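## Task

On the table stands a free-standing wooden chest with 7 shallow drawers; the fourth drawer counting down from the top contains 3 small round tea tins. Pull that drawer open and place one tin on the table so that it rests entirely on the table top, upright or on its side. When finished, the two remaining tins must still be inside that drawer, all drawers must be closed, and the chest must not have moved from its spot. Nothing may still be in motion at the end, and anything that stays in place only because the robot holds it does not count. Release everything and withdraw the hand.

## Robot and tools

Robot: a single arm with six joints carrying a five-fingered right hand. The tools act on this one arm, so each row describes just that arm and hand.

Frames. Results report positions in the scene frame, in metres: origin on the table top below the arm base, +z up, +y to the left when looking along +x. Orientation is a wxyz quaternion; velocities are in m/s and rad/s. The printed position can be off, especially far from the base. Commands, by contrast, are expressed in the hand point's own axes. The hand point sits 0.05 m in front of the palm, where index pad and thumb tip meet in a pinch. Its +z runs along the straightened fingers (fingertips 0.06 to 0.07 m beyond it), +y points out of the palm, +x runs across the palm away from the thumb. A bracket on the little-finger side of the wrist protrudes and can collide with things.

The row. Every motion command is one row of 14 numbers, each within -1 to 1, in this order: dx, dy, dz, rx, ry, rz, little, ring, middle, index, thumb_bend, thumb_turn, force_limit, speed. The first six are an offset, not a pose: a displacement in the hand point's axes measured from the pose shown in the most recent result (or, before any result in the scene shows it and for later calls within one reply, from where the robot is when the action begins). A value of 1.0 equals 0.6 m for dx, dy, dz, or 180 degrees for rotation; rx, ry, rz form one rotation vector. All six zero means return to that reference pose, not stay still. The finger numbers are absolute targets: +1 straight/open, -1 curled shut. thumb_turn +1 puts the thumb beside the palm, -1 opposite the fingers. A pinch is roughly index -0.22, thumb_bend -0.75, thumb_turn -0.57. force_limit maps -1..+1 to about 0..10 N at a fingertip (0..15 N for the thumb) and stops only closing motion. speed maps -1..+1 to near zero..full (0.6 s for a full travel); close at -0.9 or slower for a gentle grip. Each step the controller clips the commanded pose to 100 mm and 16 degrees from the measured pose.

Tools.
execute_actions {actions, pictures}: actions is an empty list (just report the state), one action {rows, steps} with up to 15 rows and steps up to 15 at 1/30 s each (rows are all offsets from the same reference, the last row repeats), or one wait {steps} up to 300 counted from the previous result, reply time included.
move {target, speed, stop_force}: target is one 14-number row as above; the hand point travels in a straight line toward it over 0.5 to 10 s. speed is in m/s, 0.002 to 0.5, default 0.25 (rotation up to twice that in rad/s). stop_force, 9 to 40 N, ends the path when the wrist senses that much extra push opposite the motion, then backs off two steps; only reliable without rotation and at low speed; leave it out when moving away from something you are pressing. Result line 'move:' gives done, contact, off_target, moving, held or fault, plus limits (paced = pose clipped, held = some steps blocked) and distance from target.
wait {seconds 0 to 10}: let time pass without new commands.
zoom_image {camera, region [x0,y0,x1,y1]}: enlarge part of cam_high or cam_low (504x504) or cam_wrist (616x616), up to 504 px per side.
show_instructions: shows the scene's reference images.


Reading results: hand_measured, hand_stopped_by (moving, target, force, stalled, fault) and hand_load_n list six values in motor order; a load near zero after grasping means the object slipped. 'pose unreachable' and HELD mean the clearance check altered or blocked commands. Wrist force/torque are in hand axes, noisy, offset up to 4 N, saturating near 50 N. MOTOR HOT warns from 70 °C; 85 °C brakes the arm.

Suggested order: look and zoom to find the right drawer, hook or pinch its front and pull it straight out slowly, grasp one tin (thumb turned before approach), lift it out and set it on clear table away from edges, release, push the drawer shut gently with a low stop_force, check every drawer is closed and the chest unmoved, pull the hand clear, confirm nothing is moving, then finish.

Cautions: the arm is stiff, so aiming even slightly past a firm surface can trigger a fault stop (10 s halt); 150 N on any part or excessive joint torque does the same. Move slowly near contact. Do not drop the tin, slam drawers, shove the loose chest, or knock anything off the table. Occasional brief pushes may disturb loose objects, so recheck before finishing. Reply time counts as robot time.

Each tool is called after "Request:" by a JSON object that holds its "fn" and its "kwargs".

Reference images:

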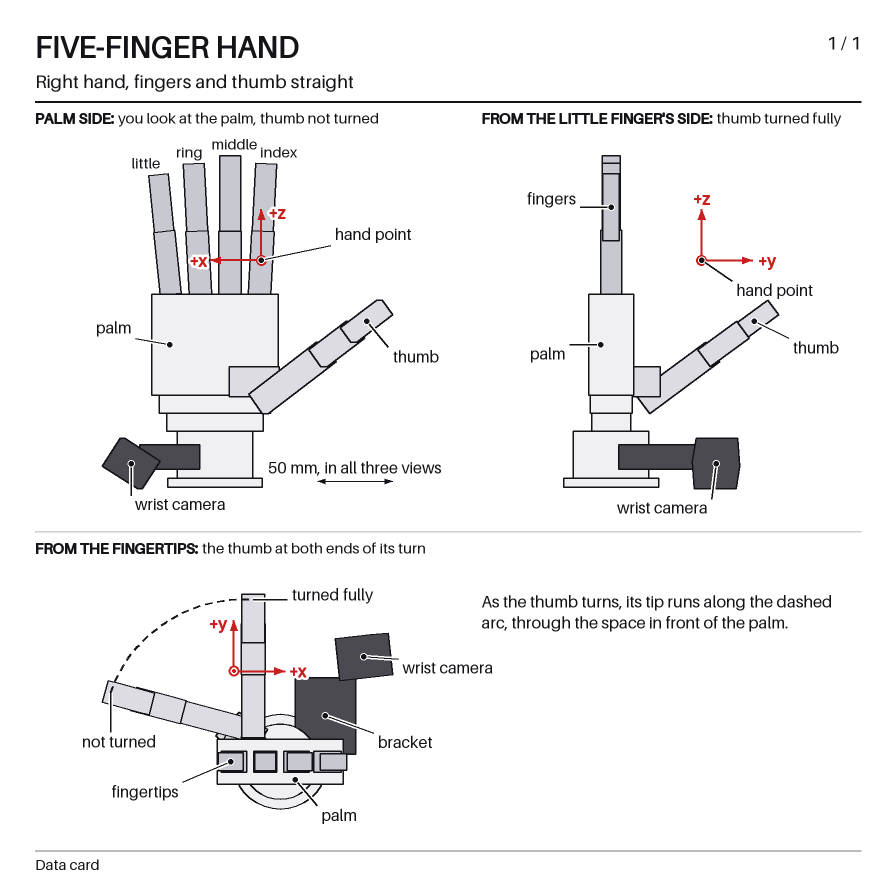

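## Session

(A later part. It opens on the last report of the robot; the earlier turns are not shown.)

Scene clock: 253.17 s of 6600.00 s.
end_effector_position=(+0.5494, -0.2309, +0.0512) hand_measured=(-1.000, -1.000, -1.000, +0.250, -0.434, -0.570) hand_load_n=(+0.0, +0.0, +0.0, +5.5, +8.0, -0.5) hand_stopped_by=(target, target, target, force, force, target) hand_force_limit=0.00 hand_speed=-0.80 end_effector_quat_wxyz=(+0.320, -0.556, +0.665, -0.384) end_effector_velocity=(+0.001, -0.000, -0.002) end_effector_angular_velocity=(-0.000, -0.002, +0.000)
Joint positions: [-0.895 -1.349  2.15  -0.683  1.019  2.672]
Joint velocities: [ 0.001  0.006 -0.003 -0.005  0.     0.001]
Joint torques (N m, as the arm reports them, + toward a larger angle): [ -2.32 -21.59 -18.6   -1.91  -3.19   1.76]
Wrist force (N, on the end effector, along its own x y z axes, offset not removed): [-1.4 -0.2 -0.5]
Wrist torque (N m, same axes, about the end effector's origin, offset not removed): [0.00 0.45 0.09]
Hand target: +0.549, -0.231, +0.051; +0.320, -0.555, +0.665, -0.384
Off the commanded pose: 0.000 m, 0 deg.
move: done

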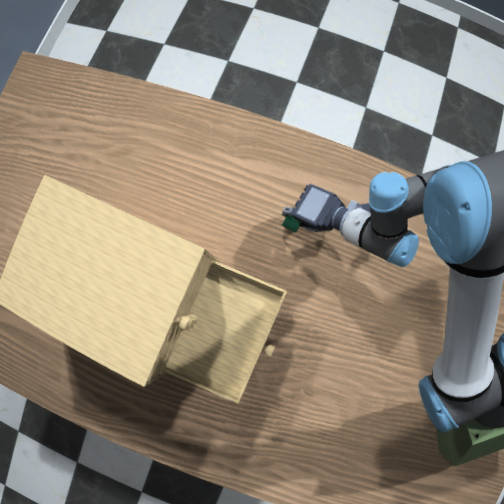

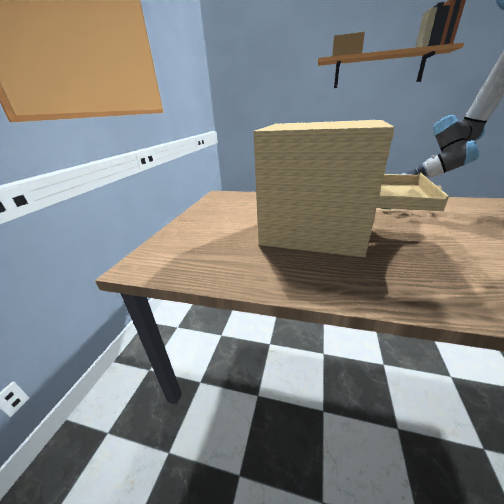

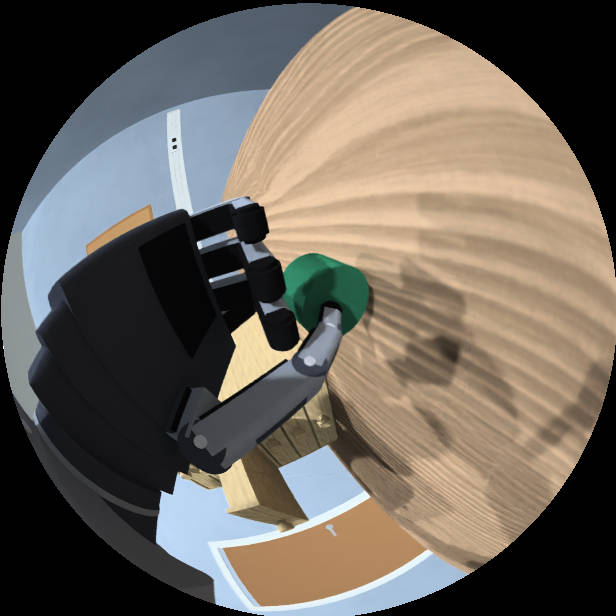

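Request:
{"fn": "move", "kwargs": {"target": [0,0.026,0.015,0,0,0,-1,-1,-1,0,-0.7,-0.57,0,-0.8], "speed": 0.006, "stop_force": 9}}

Request:
{"fn": "zoom_image", "kwargs": {"camera": "cam_low", "region": [360, 170, 440, 250]}}

Request:
{"fn": "zoom_image", "kwargs": {"camera": "cam_wrist", "region": [250, 200, 450, 400]}}

Scene clock: 257.60 s of 6600.00 s.
end_effector_position=(+0.5494, -0.2309, +0.0386) hand_measured=(-1.000, -1.000, -1.000, +0.250, -0.434, -0.570) hand_load_n=(+0.0, +0.0, +0.0, +6.5, +6.0, +0.5) hand_stopped_by=(target, target, target, force, force, target) hand_force_limit=0.00 hand_speed=-0.80 end_effector_quat_wxyz=(+0.320, -0.556, +0.665, -0.384) end_effector_velocity=(+0.001, -0.001, +0.002) end_effector_angular_velocity=(-0.000, -0.001, +0.000)
Joint positions: [-0.898 -1.315  2.143 -0.709  1.017  2.672]
Joint velocities: [ 0.001 -0.005 -0.002  0.006 -0.     0.   ]
Joint torques (N m, as the arm reports them, + toward a larger angle): [  1.35 -44.71   6.18   2.49  -1.23  -1.74]
Wrist force (N, on the end effector, along its own x y z axes, offset not removed): [0.3 -1.9 -0.4]
Wrist torque (N m, same axes, about the end effector's origin, offset not removed): [0.10 0.03 0.40]
Hand target: +0.549, -0.231, +0.039; +0.320, -0.556, +0.665, -0.384
Off the commanded pose: 0.005 m, 0 deg.
move: contact

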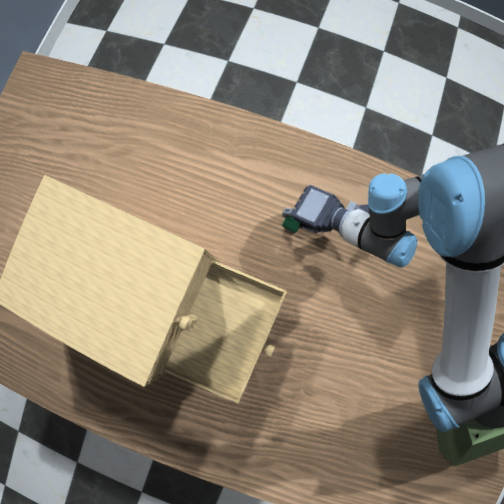

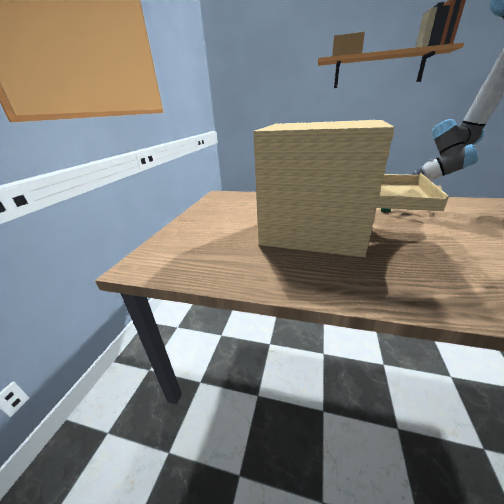

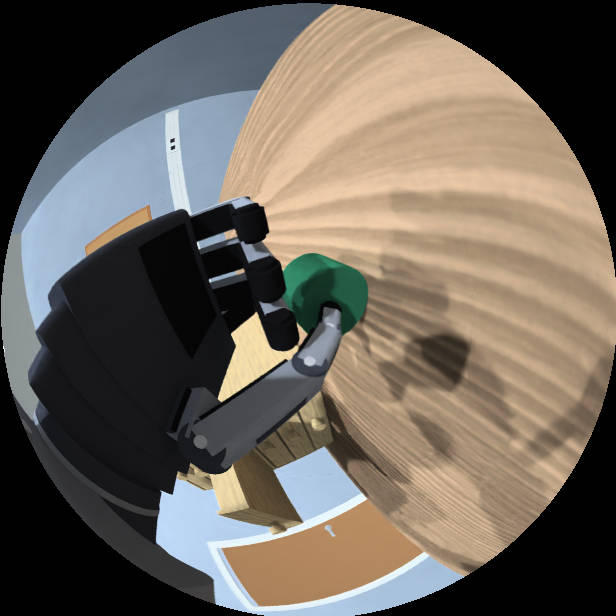

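Region (360, 170, 440, 250) of cam_low's 504x504 image, scaled by 6.300, with more detail than that image has.

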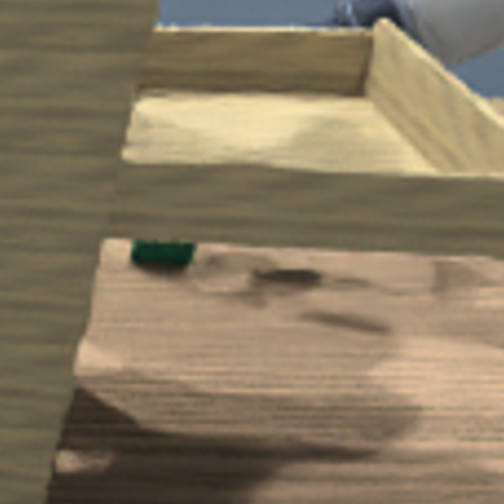

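Region (250, 200, 450, 400) of cam_wrist's 616x616 image, scaled by 2.520, with more detail than that image has.

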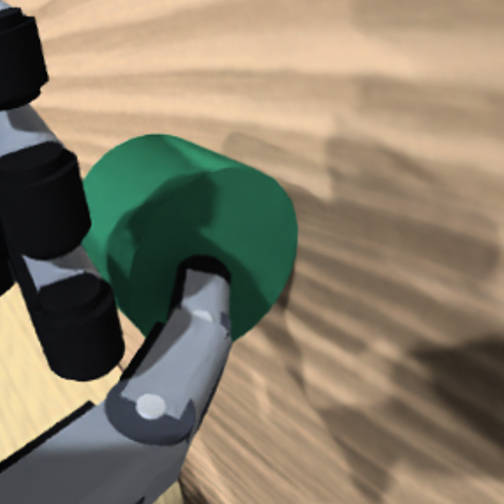

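On the table. Releasing slowly, then lifting clear.

Request:
{"fn": "move", "kwargs": {"target": [0,0,0,0,0,0,-1,-1,-1,0.5,-0.22,-0.57,0,-0.7]}}

Request:
{"fn": "move", "kwargs": {"target": [0,-0.13,-0.075,0,0,0,-1,-1,-1,0.5,-0.22,-0.57,0,-0.7], "speed": 0.1}}

Scene clock: 261.70 s of 6600.00 s.
end_effector_position=(+0.5494, -0.2309, +0.0386) hand_measured=(-1.000, -1.000, -1.000, +0.500, -0.220, -0.570) hand_load_n=(+0.0, +0.0, +0.0, +0.0, +0.0, +0.0) hand_stopped_by=(target, target, target, target, target, target) hand_force_limit=0.00 hand_speed=-0.70 end_effector_quat_wxyz=(+0.320, -0.556, +0.665, -0.384) end_effector_velocity=(-0.001, +0.001, -0.000) end_effector_angular_velocity=(+0.003, +0.001, +0.000)
Joint positions: [-0.898 -1.315  2.143 -0.709  1.017  2.672]
Joint velocities: [ 0.    -0.     0.002  0.    -0.001  0.001]
Joint torques (N m, as the arm reports them, + toward a larger angle): [  2.81 -20.92 -18.28  -1.73  -3.14  -0.59]
Wrist force (N, on the end effector, along its own x y z axes, offset not removed): [2.2 1.2 0.7]
Wrist torque (N m, same axes, about the end effector's origin, offset not removed): [0.14 -0.14 0.59]
Hand target: +0.549, -0.231, +0.039; +0.320, -0.556, +0.665, -0.384
Off the commanded pose: 0.000 m, 0 deg.
After step 90, 0.13 s passed at rest.
move: done

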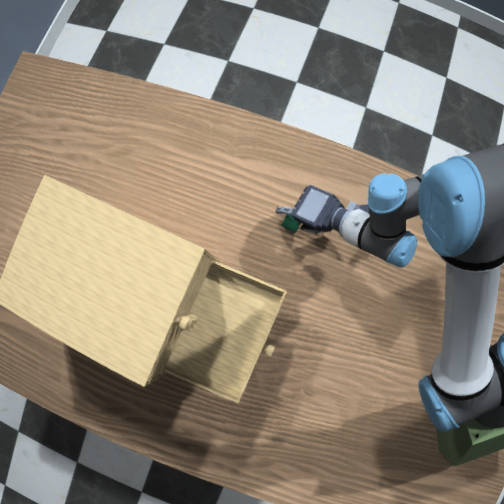

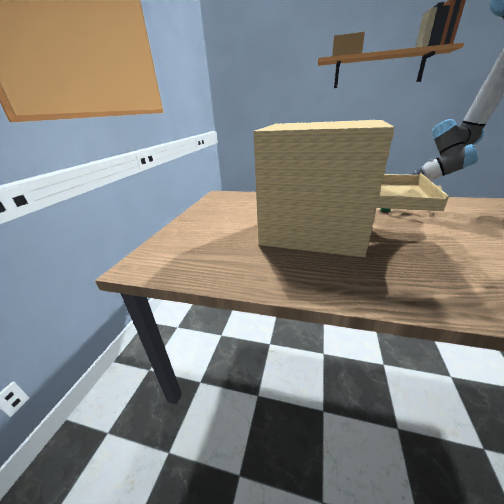

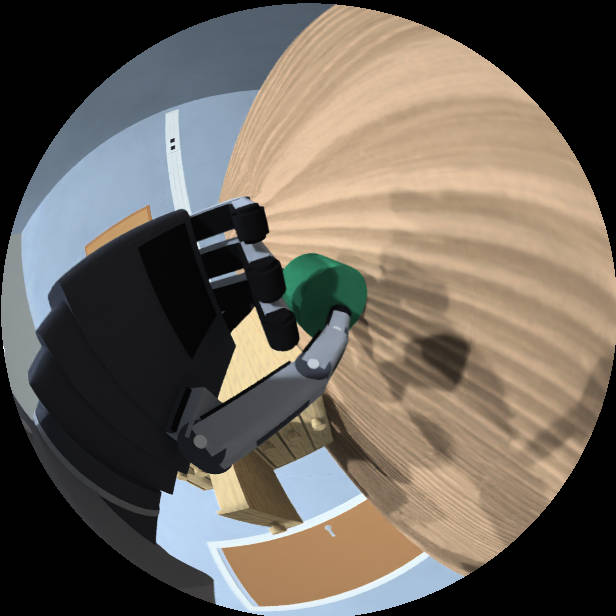

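Scene clock: 263.10 s of 6600.00 s.
end_effector_position=(+0.5495, -0.2307, +0.1283) hand_measured=(-1.000, -1.000, -1.000, +0.500, -0.220, -0.570) hand_load_n=(+0.0, +0.0, +0.0, +0.0, +0.0, +0.0) hand_stopped_by=(target, target, target, target, target, target) hand_force_limit=0.00 hand_speed=-0.70 end_effector_quat_wxyz=(+0.320, -0.556, +0.665, -0.384) end_effector_velocity=(-0.002, +0.000, +0.002) end_effector_angular_velocity=(+0.001, +0.003, -0.001)
Joint positions: [-0.878 -1.553  2.171 -0.5    1.036  2.675]
Joint velocities: [-0.001 -0.007  0.003  0.008  0.    -0.001]
Joint torques (N m, as the arm reports them, + toward a larger angle): [ 22.29 -41.32   5.29   2.59   1.85  -1.79]
Wrist force (N, on the end effector, along its own x y z axes, offset not removed): [0.0 2.2 0.3]
Wrist torque (N m, same axes, about the end effector's origin, offset not removed): [0.26 0.16 0.35]
Hand target: +0.550, -0.231, +0.129; +0.320, -0.556, +0.665, -0.384
Off the commanded pose: 0.000 m, 0 deg.
move: done

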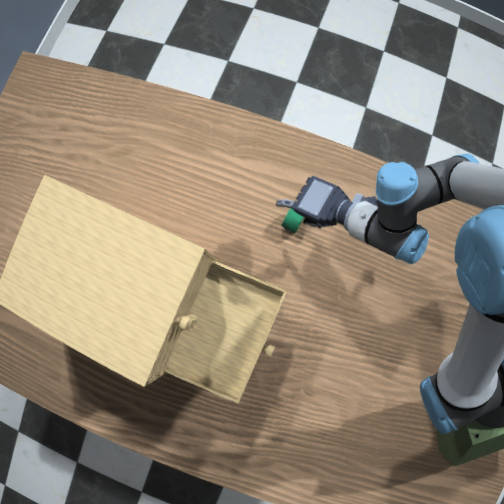

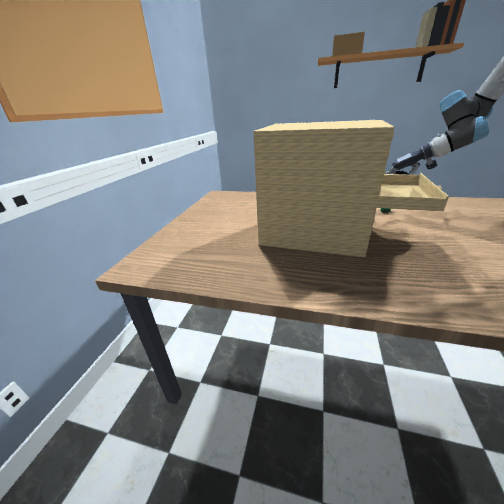

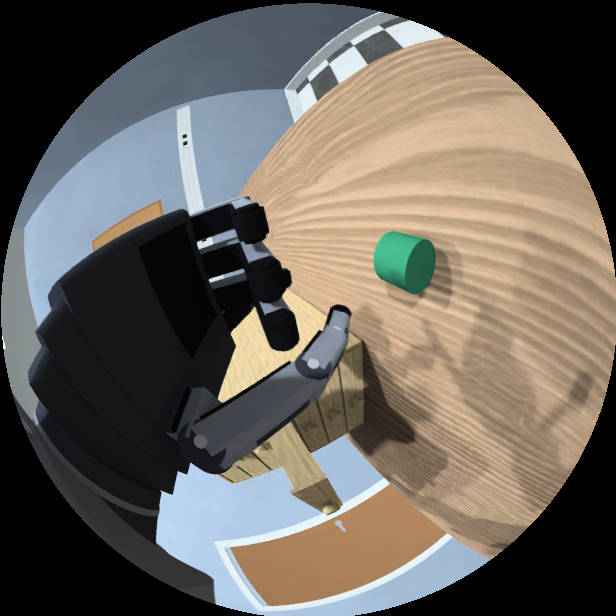

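Request:
{"fn": "move", "kwargs": {"target": [-0.003,0.022,-0.311,-0.138,-0.043,-0.039,1,1,1,1,-1,1,0,0], "speed": 0.2}}

Request:
{"fn": "move", "kwargs": {"target": [-0.46,0,0,0,0,0,1,1,1,1,-1,1,0,0], "speed": 0.2}}

Request:
{"fn": "zoom_image", "kwargs": {"camera": "cam_low", "region": [380, 100, 504, 230]}}

Request:
{"fn": "zoom_image", "kwargs": {"camera": "cam_high", "region": [230, 280, 350, 400]}}

Scene clock: 278.53 s of 6600.00 s.
end_effector_position=(+0.3846, -0.1987, +0.2102) hand_measured=(+1.000, +1.000, +1.000, +1.000, -1.000, +1.000) hand_load_n=(+0.0, +0.0, +0.0, +0.0, +0.0, +0.0) hand_stopped_by=(target, target, target, target, target, target) hand_force_limit=0.00 hand_speed=0.00 end_effector_quat_wxyz=(-0.213, +0.675, -0.674, +0.213) end_effector_velocity=(-0.001, -0.001, +0.002) end_effector_angular_velocity=(-0.000, +0.002, +0.003)
Joint positions: [-1.11  -1.899  2.22   0.345  1.001  2.181]
Joint velocities: [-0.008 -0.005 -0.001  0.011 -0.005 -0.01 ]
Joint torques (N m, as the arm reports them, + toward a larger angle): [ -4.93 -32.21   1.28   3.84  -3.5   -2.18]
Wrist force (N, on the end effector, along its own x y z axes, offset not removed): [0.4 1.2 2.0]
Wrist torque (N m, same axes, about the end effector's origin, offset not removed): [-0.06 0.25 0.31]
Hand target: +0.384, -0.199, +0.210; -0.213, +0.675, -0.674, +0.213
Off the commanded pose: 0.000 m, 0 deg.
After step 90, 10.63 s passed at rest.
move: done

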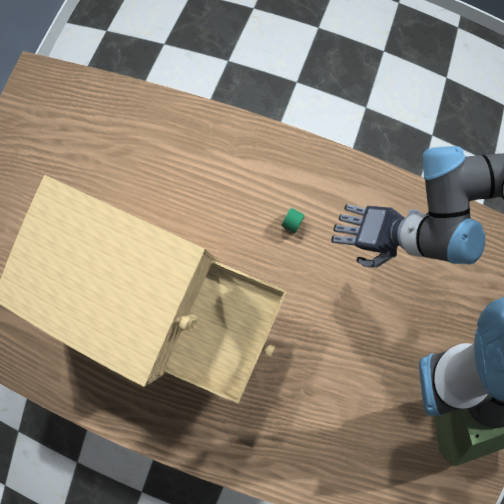

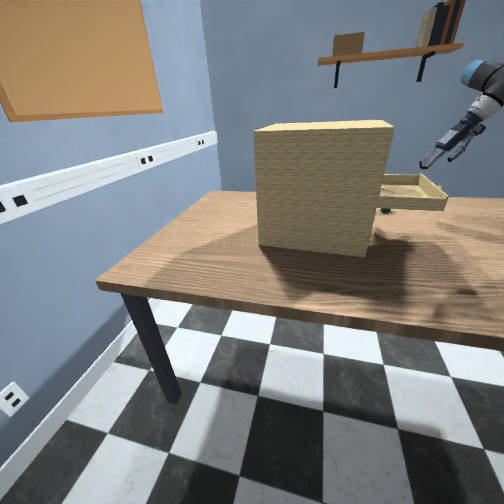

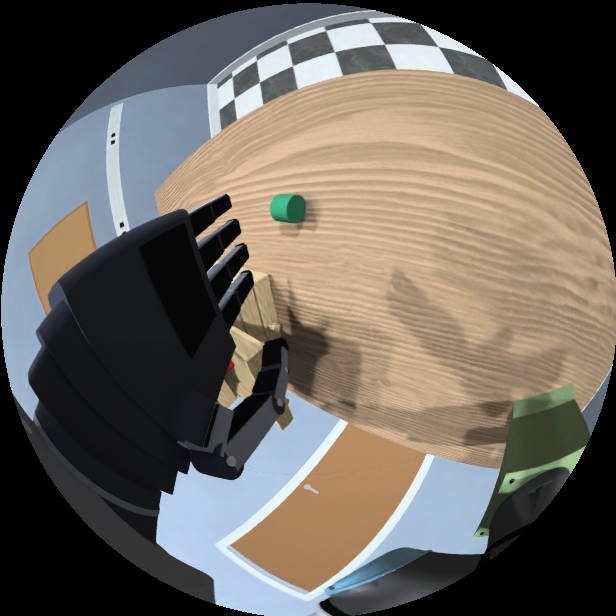

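Scene clock: 280.53 s of 6600.00 s.
end_effector_position=(+0.3843, +0.0767, +0.2102) hand_measured=(+1.000, +1.000, +1.000, +1.000, -1.000, +1.000) hand_load_n=(+0.0, +0.0, +0.0, +0.0, +0.0, +0.0) hand_stopped_by=(target, target, target, target, target, target) hand_force_limit=0.00 hand_speed=0.00 end_effector_quat_wxyz=(-0.213, +0.675, -0.674, +0.213) end_effector_velocity=(+0.001, +0.002, -0.000) end_effector_angular_velocity=(-0.007, +0.006, -0.005)
Joint positions: [ 0.063 -1.565  2.316 -0.148  1.982  2.852]
Joint velocities: [ 0.018  0.016 -0.011  0.004  0.024  0.012]
Joint torques (N m, as the arm reports them, + toward a larger angle): [ 22.17  -6.13 -22.22   2.99   2.31   2.02]
Wrist force (N, on the end effector, along its own x y z axes, offset not removed): [0.5 -0.8 0.0]
Wrist torque (N m, same axes, about the end effector's origin, offset not removed): [-0.13 0.17 0.24]
Hand target: +0.384, +0.077, +0.210; -0.213, +0.675, -0.674, +0.213
Off the commanded pose: 0.001 m, 0 deg.
move: done

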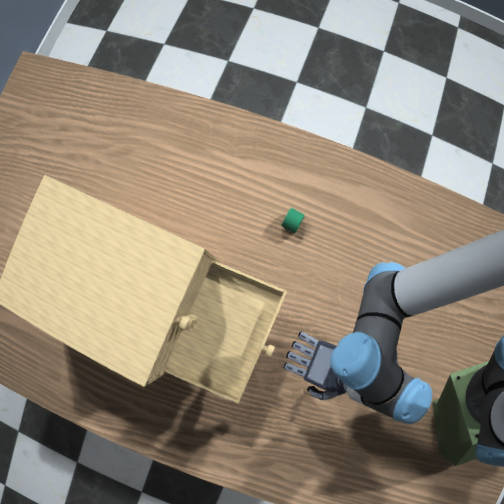

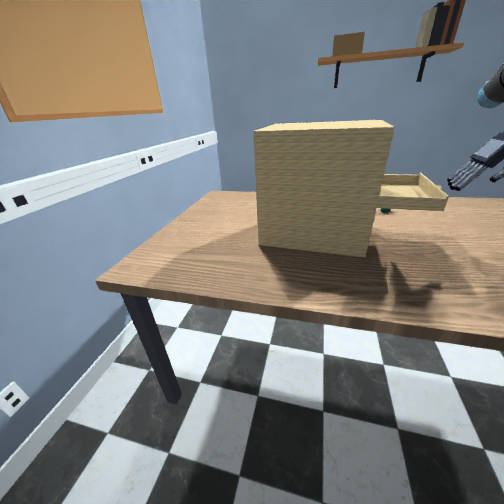

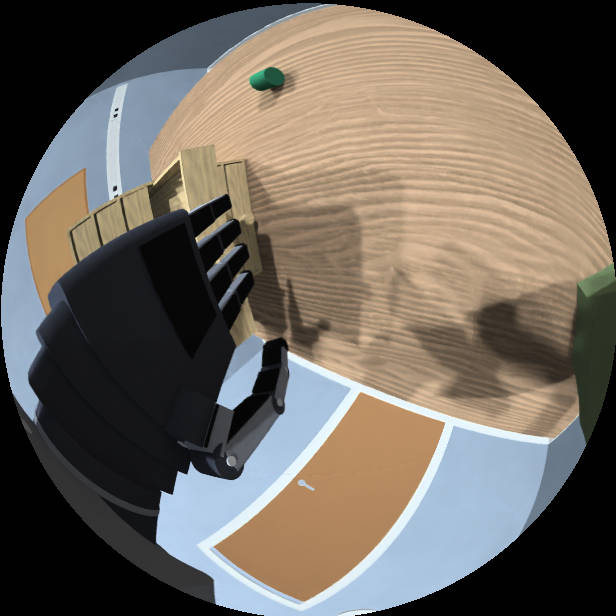

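Region (380, 100, 504, 230) of cam_low's 504x504 image, scaled by 3.877, with more detail than that image has; it fills the left 481 columns of this view, and the rest is white.

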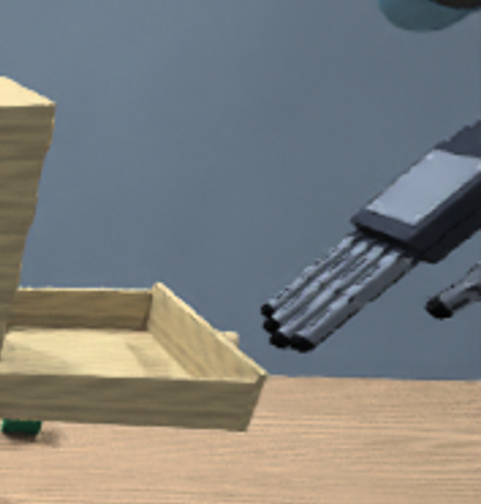

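Region (230, 280, 350, 400) of cam_high's 504x504 image, scaled by 4.200, with more detail than that image has.

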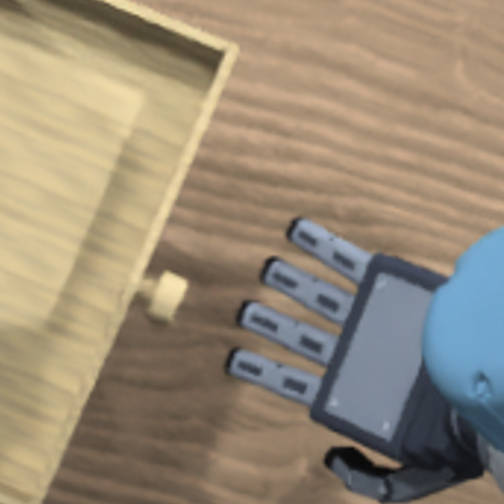

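Request:
{"fn": "move", "kwargs": {"target": [0,-0.082,0.0574,0,0,0,1,1,1,1,-1,1,0,0], "speed": 0.03, "stop_force": 15}}

Request:
{"fn": "zoom_image", "kwargs": {"camera": "cam_low", "region": [380, 100, 504, 230]}}

Request:
{"fn": "zoom_image", "kwargs": {"camera": "cam_high", "region": [210, 280, 330, 400]}}

Scene clock: 284.33 s of 6600.00 s.
end_effector_position=(+0.4440, +0.0768, +0.2104) hand_measured=(+1.000, +1.000, +1.000, +1.000, -1.000, +1.000) hand_load_n=(+0.0, +0.0, -1.0, +0.0, +0.0, +0.0) hand_stopped_by=(target, target, target, target, target, target) hand_force_limit=0.00 hand_speed=0.00 end_effector_quat_wxyz=(-0.213, +0.675, -0.674, +0.213) end_effector_velocity=(+0.002, -0.000, -0.000) end_effector_angular_velocity=(-0.000, +0.001, -0.000)
Joint positions: [ 0.06  -1.473  2.157 -0.082  1.98   2.85 ]
Joint velocities: [-0.001  0.004 -0.006  0.003  0.     0.   ]
Joint torques (N m, as the arm reports them, + toward a larger angle): [  0.14 -10.94 -24.91   2.46  -2.94  -1.85]
Wrist force (N, on the end effector, along its own x y z axes, offset not removed): [-0.6 5.8 -1.3]
Wrist torque (N m, same axes, about the end effector's origin, offset not removed): [0.80 0.36 0.30]
Hand target: +0.444, +0.077, +0.210; -0.213, +0.675, -0.674, +0.213
Off the commanded pose: 0.000 m, 0 deg.
move: done

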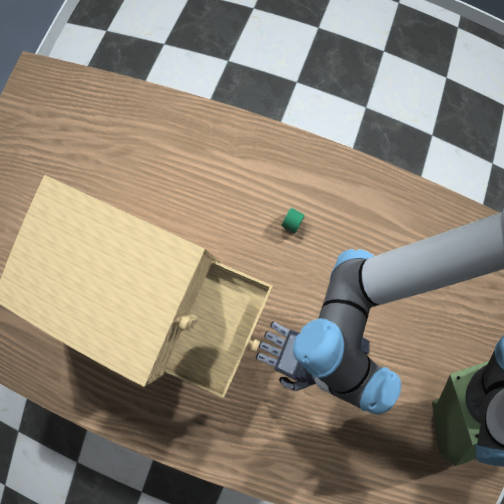

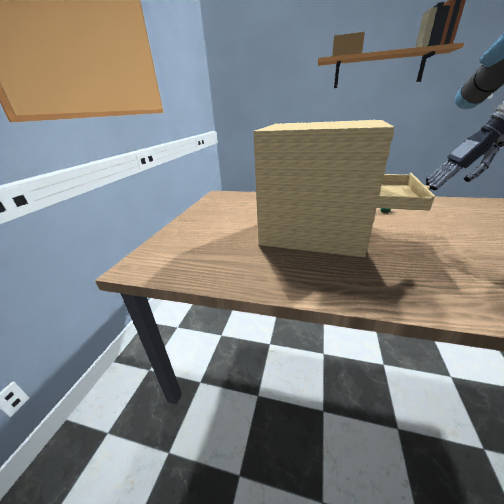

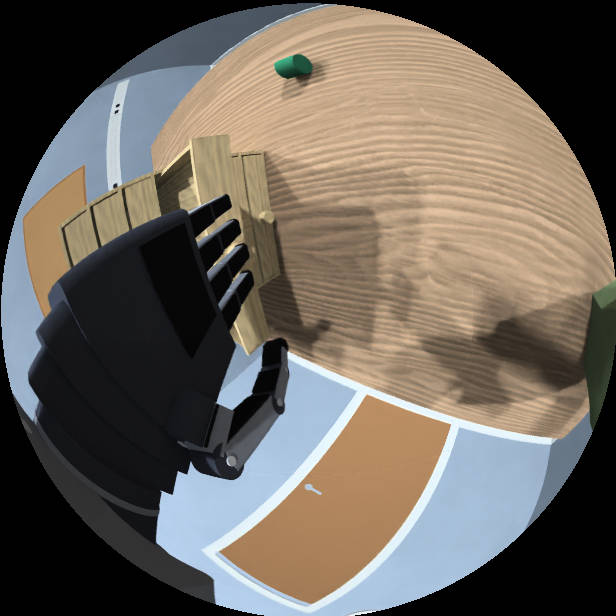

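Region (380, 100, 504, 230) of cam_low's 504x504 image, scaled by 3.877, with more detail than that image has; it fills the left 481 columns of this view, and the rest is white.

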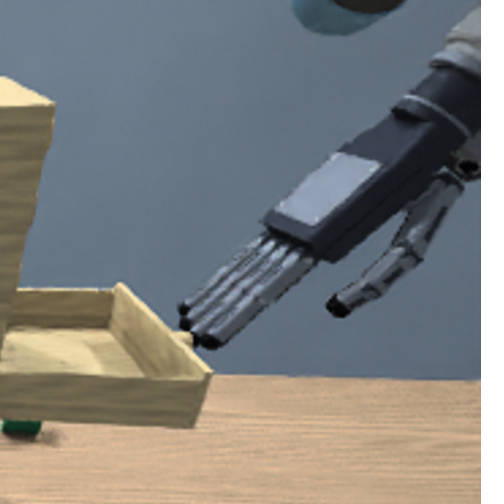

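Region (210, 280, 330, 400) of cam_high's 504x504 image, scaled by 4.200, with more detail than that image has.

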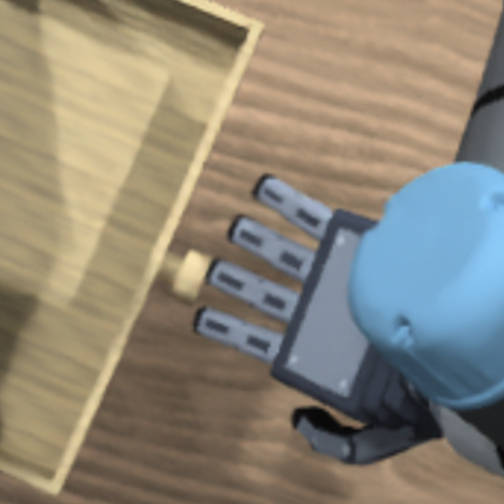

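Request:
{"fn": "move", "kwargs": {"target": [0,-0.17,0.1195,0,0,0,1,1,1,1,-1,1,0,0], "speed": 0.04, "stop_force": 15}}

Request:
{"fn": "move", "kwargs": {"target": [0,-0.041,0.0287,0,0,0,1,1,1,1,-1,1,0,0], "speed": 0.005, "stop_force": 9}}

Request:
{"fn": "zoom_image", "kwargs": {"camera": "cam_high", "region": [130, 240, 290, 400]}}

Request:
{"fn": "zoom_image", "kwargs": {"camera": "cam_low", "region": [340, 100, 470, 260]}}

Scene clock: 289.90 s of 6600.00 s.
end_effector_position=(+0.5684, +0.0769, +0.2104) hand_measured=(+1.000, +1.000, +1.000, +1.000, -1.000, +1.000) hand_load_n=(+0.0, +0.0, -1.5, +0.0, +0.0, +0.0) hand_stopped_by=(target, target, target, target, target, target) hand_force_limit=0.00 hand_speed=0.00 end_effector_quat_wxyz=(-0.214, +0.675, -0.674, +0.213) end_effector_velocity=(+0.002, +0.000, -0.000) end_effector_angular_velocity=(-0.000, +0.002, +0.001)
Joint positions: [ 0.056 -1.276  1.796  0.081  1.976  2.847]
Joint velocities: [-0.     0.005 -0.008  0.005 -0.    -0.001]
Joint torques (N m, as the arm reports them, + toward a larger angle): [  5.49 -18.21 -28.66   2.46  -1.49  -0.58]
Wrist force (N, on the end effector, along its own x y z axes, offset not removed): [2.7 3.5 -3.0]
Wrist torque (N m, same axes, about the end effector's origin, offset not removed): [0.41 0.25 0.55]
Hand target: +0.569, +0.077, +0.210; -0.213, +0.675, -0.674, +0.213
Off the commanded pose: 0.000 m, 0 deg.
move: done

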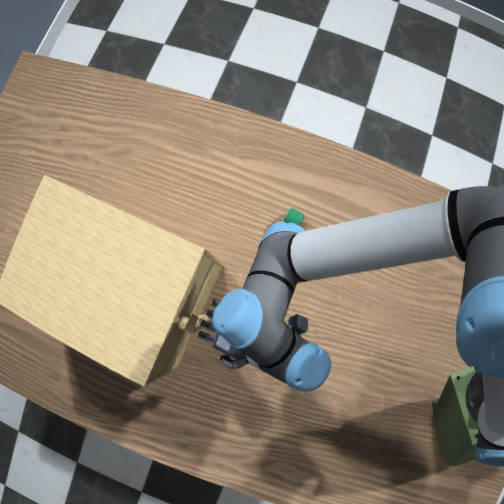

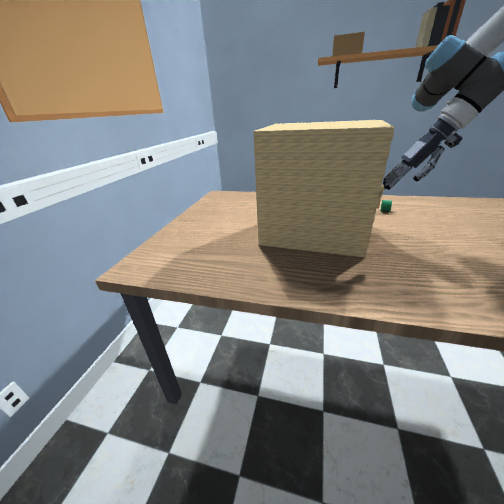

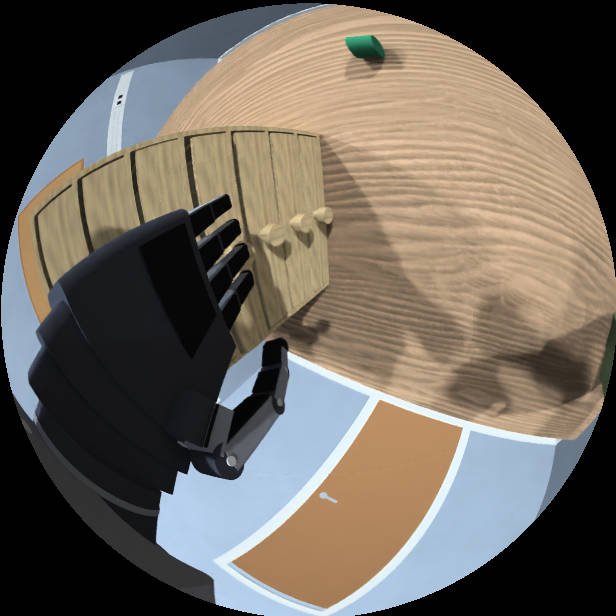

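Scene clock: 292.20 s of 6600.00 s.
end_effector_position=(+0.5779, +0.0770, +0.2104) hand_measured=(+1.000, +1.000, +0.998, +1.000, -1.000, +1.000) hand_load_n=(+0.0, +0.0, -6.5, +0.0, +0.0, +0.0) hand_stopped_by=(target, target, target, target, target, target) hand_force_limit=0.00 hand_speed=0.00 end_effector_quat_wxyz=(-0.213, +0.675, -0.674, +0.213) end_effector_velocity=(-0.002, +0.001, -0.000) end_effector_angular_velocity=(+0.000, -0.001, +0.000)
Joint positions: [ 0.056 -1.26   1.766  0.096  1.976  2.847]
Joint velocities: [ 0.001 -0.002  0.006 -0.005 -0.     0.   ]
Joint torques (N m, as the arm reports them, + toward a larger angle): [  6.32 -39.33  -3.77  -5.26  -4.3   -1.57]
Wrist force (N, on the end effector, along its own x y z axes, offset not removed): [8.1 6.5 -22.2]
Wrist torque (N m, same axes, about the end effector's origin, offset not removed): [0.82 1.01 0.90]
Hand target: +0.578, +0.077, +0.210; -0.213, +0.675, -0.674, +0.213
Off the commanded pose: 0.021 m, 0 deg.
move: contact

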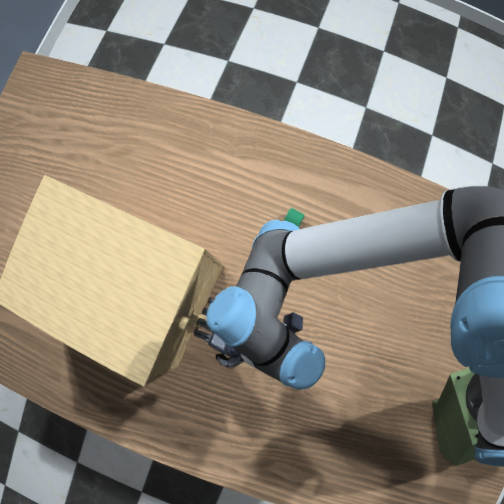

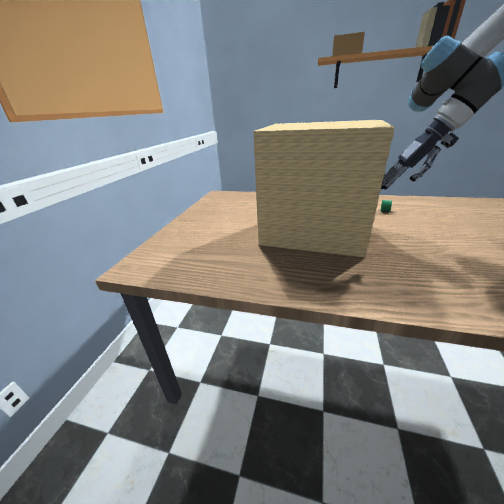

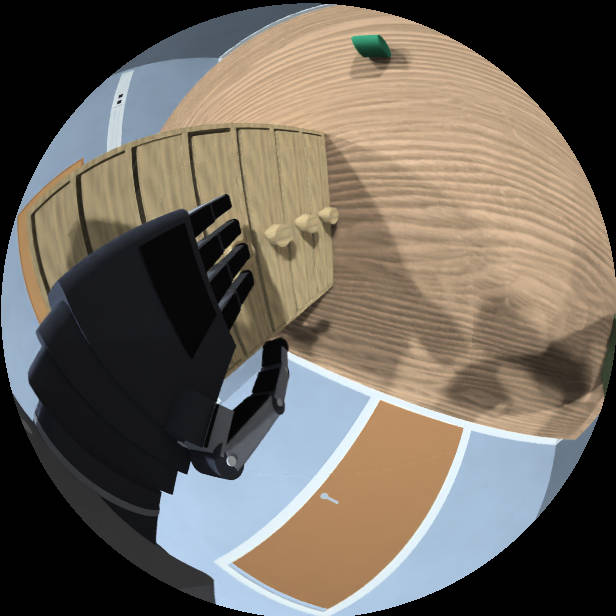

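Region (130, 240, 290, 400) of cam_high's 504x504 image, scaled by 3.150, with more detail than that image has.

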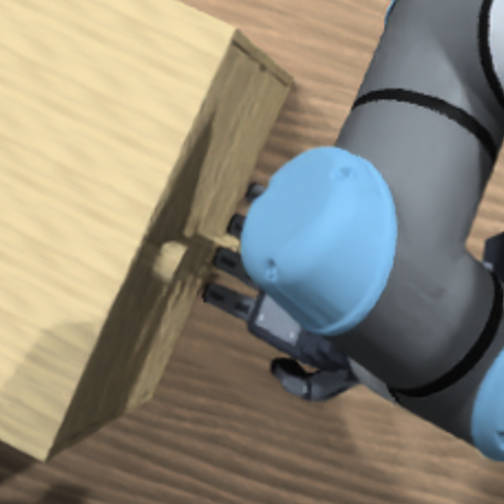

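Region (340, 100, 470, 260) of cam_low's 504x504 image, scaled by 3.150, with more detail than that image has; it fills the left 410 columns of this view, and the rest is white.

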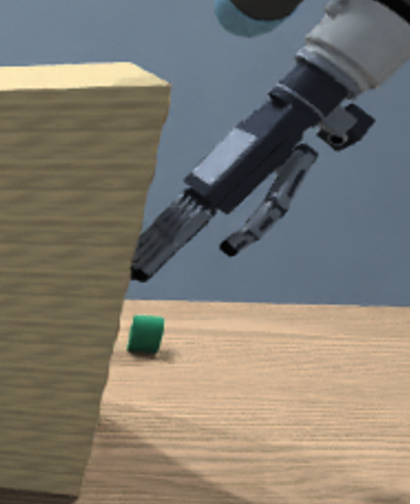

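Contact at the end of travel. Backing away to inspect the front.

Request:
{"fn": "move", "kwargs": {"target": [0,0.1,-0.2,0,0,0,1,1,1,1,-1,1,0,0], "speed": 0.15}}

Request:
{"fn": "zoom_image", "kwargs": {"camera": "cam_wrist", "region": [20, 100, 340, 340]}}

Request:
{"fn": "zoom_image", "kwargs": {"camera": "cam_high", "region": [130, 230, 250, 400]}}

Scene clock: 294.53 s of 6600.00 s.
end_effector_position=(+0.4600, +0.0768, +0.2738) hand_measured=(+1.000, +1.000, +1.000, +1.000, -1.000, +1.000) hand_load_n=(+0.0, +0.0, +0.0, +0.0, +0.0, +0.0) hand_stopped_by=(target, target, target, target, target, target) hand_force_limit=0.00 hand_speed=0.00 end_effector_quat_wxyz=(-0.213, +0.675, -0.674, +0.213) end_effector_velocity=(-0.002, -0.000, +0.001) end_effector_angular_velocity=(-0.000, -0.000, -0.001)
Joint positions: [ 0.161 -1.522  2.036  0.117  2.062  2.915]
Joint velocities: [ 0.002 -0.004  0.003  0.002  0.002  0.002]
Joint torques (N m, as the arm reports them, + toward a larger angle): [ 27.06 -33.81   1.79   2.84   2.31   1.72]
Wrist force (N, on the end effector, along its own x y z axes, offset not removed): [0.3 0.6 2.4]
Wrist torque (N m, same axes, about the end effector's origin, offset not removed): [0.03 0.22 0.29]
Hand target: +0.460, +0.077, +0.274; -0.213, +0.675, -0.674, +0.213
Off the commanded pose: 0.000 m, 0 deg.
move: done

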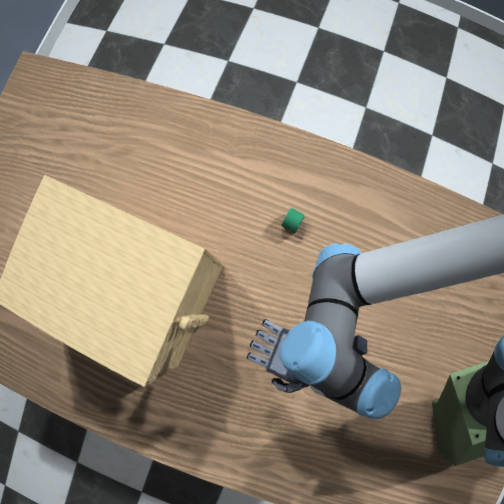

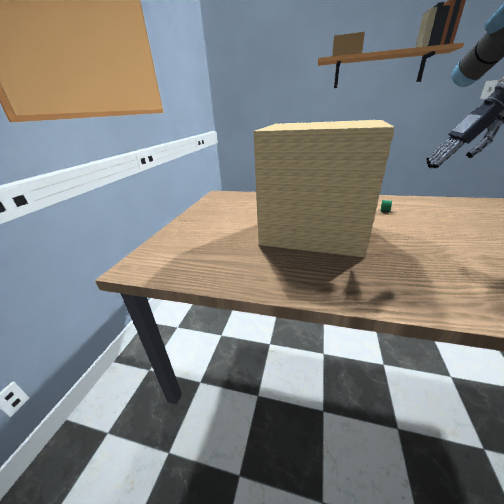

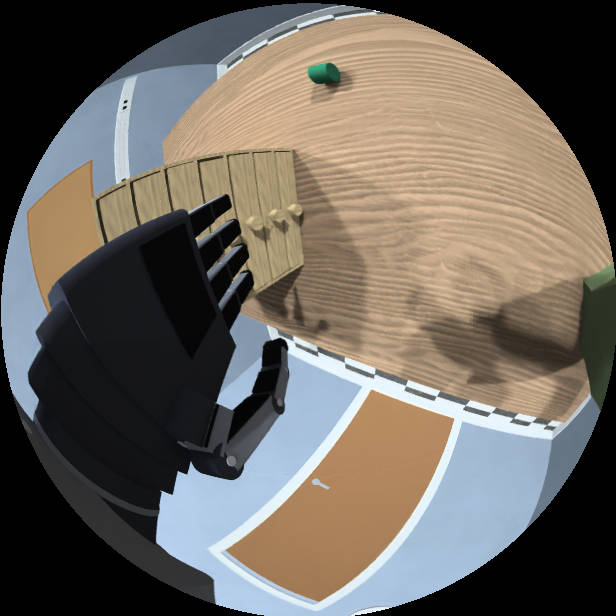

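Region (20, 100, 340, 340) of cam_wrist's 616x616 image, scaled by 1.575, with more detail than that image has; it fills the top 378 rows of this view, and the rest is white.

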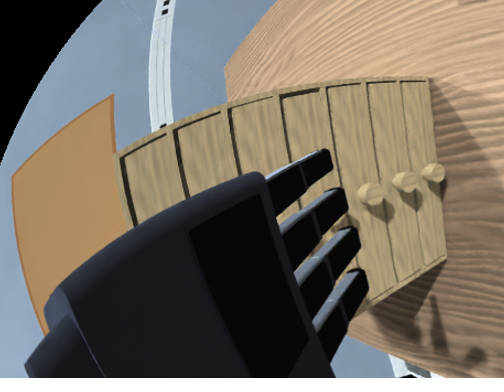

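Region (130, 230, 250, 400) of cam_high's 504x504 image, scaled by 2.965, with more detail than that image has; it fills the left 356 columns of this view, and the rest is white.

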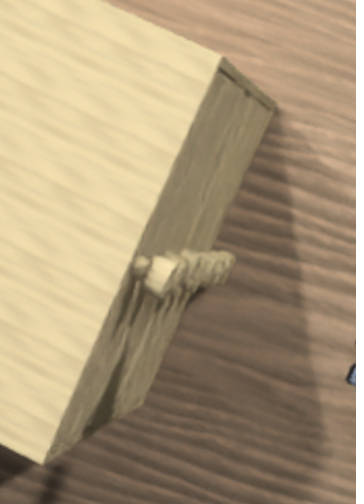

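Request:
{"fn": "finished_scene", "kwargs": {"scene": 1}}

The scene is finished: the task was done.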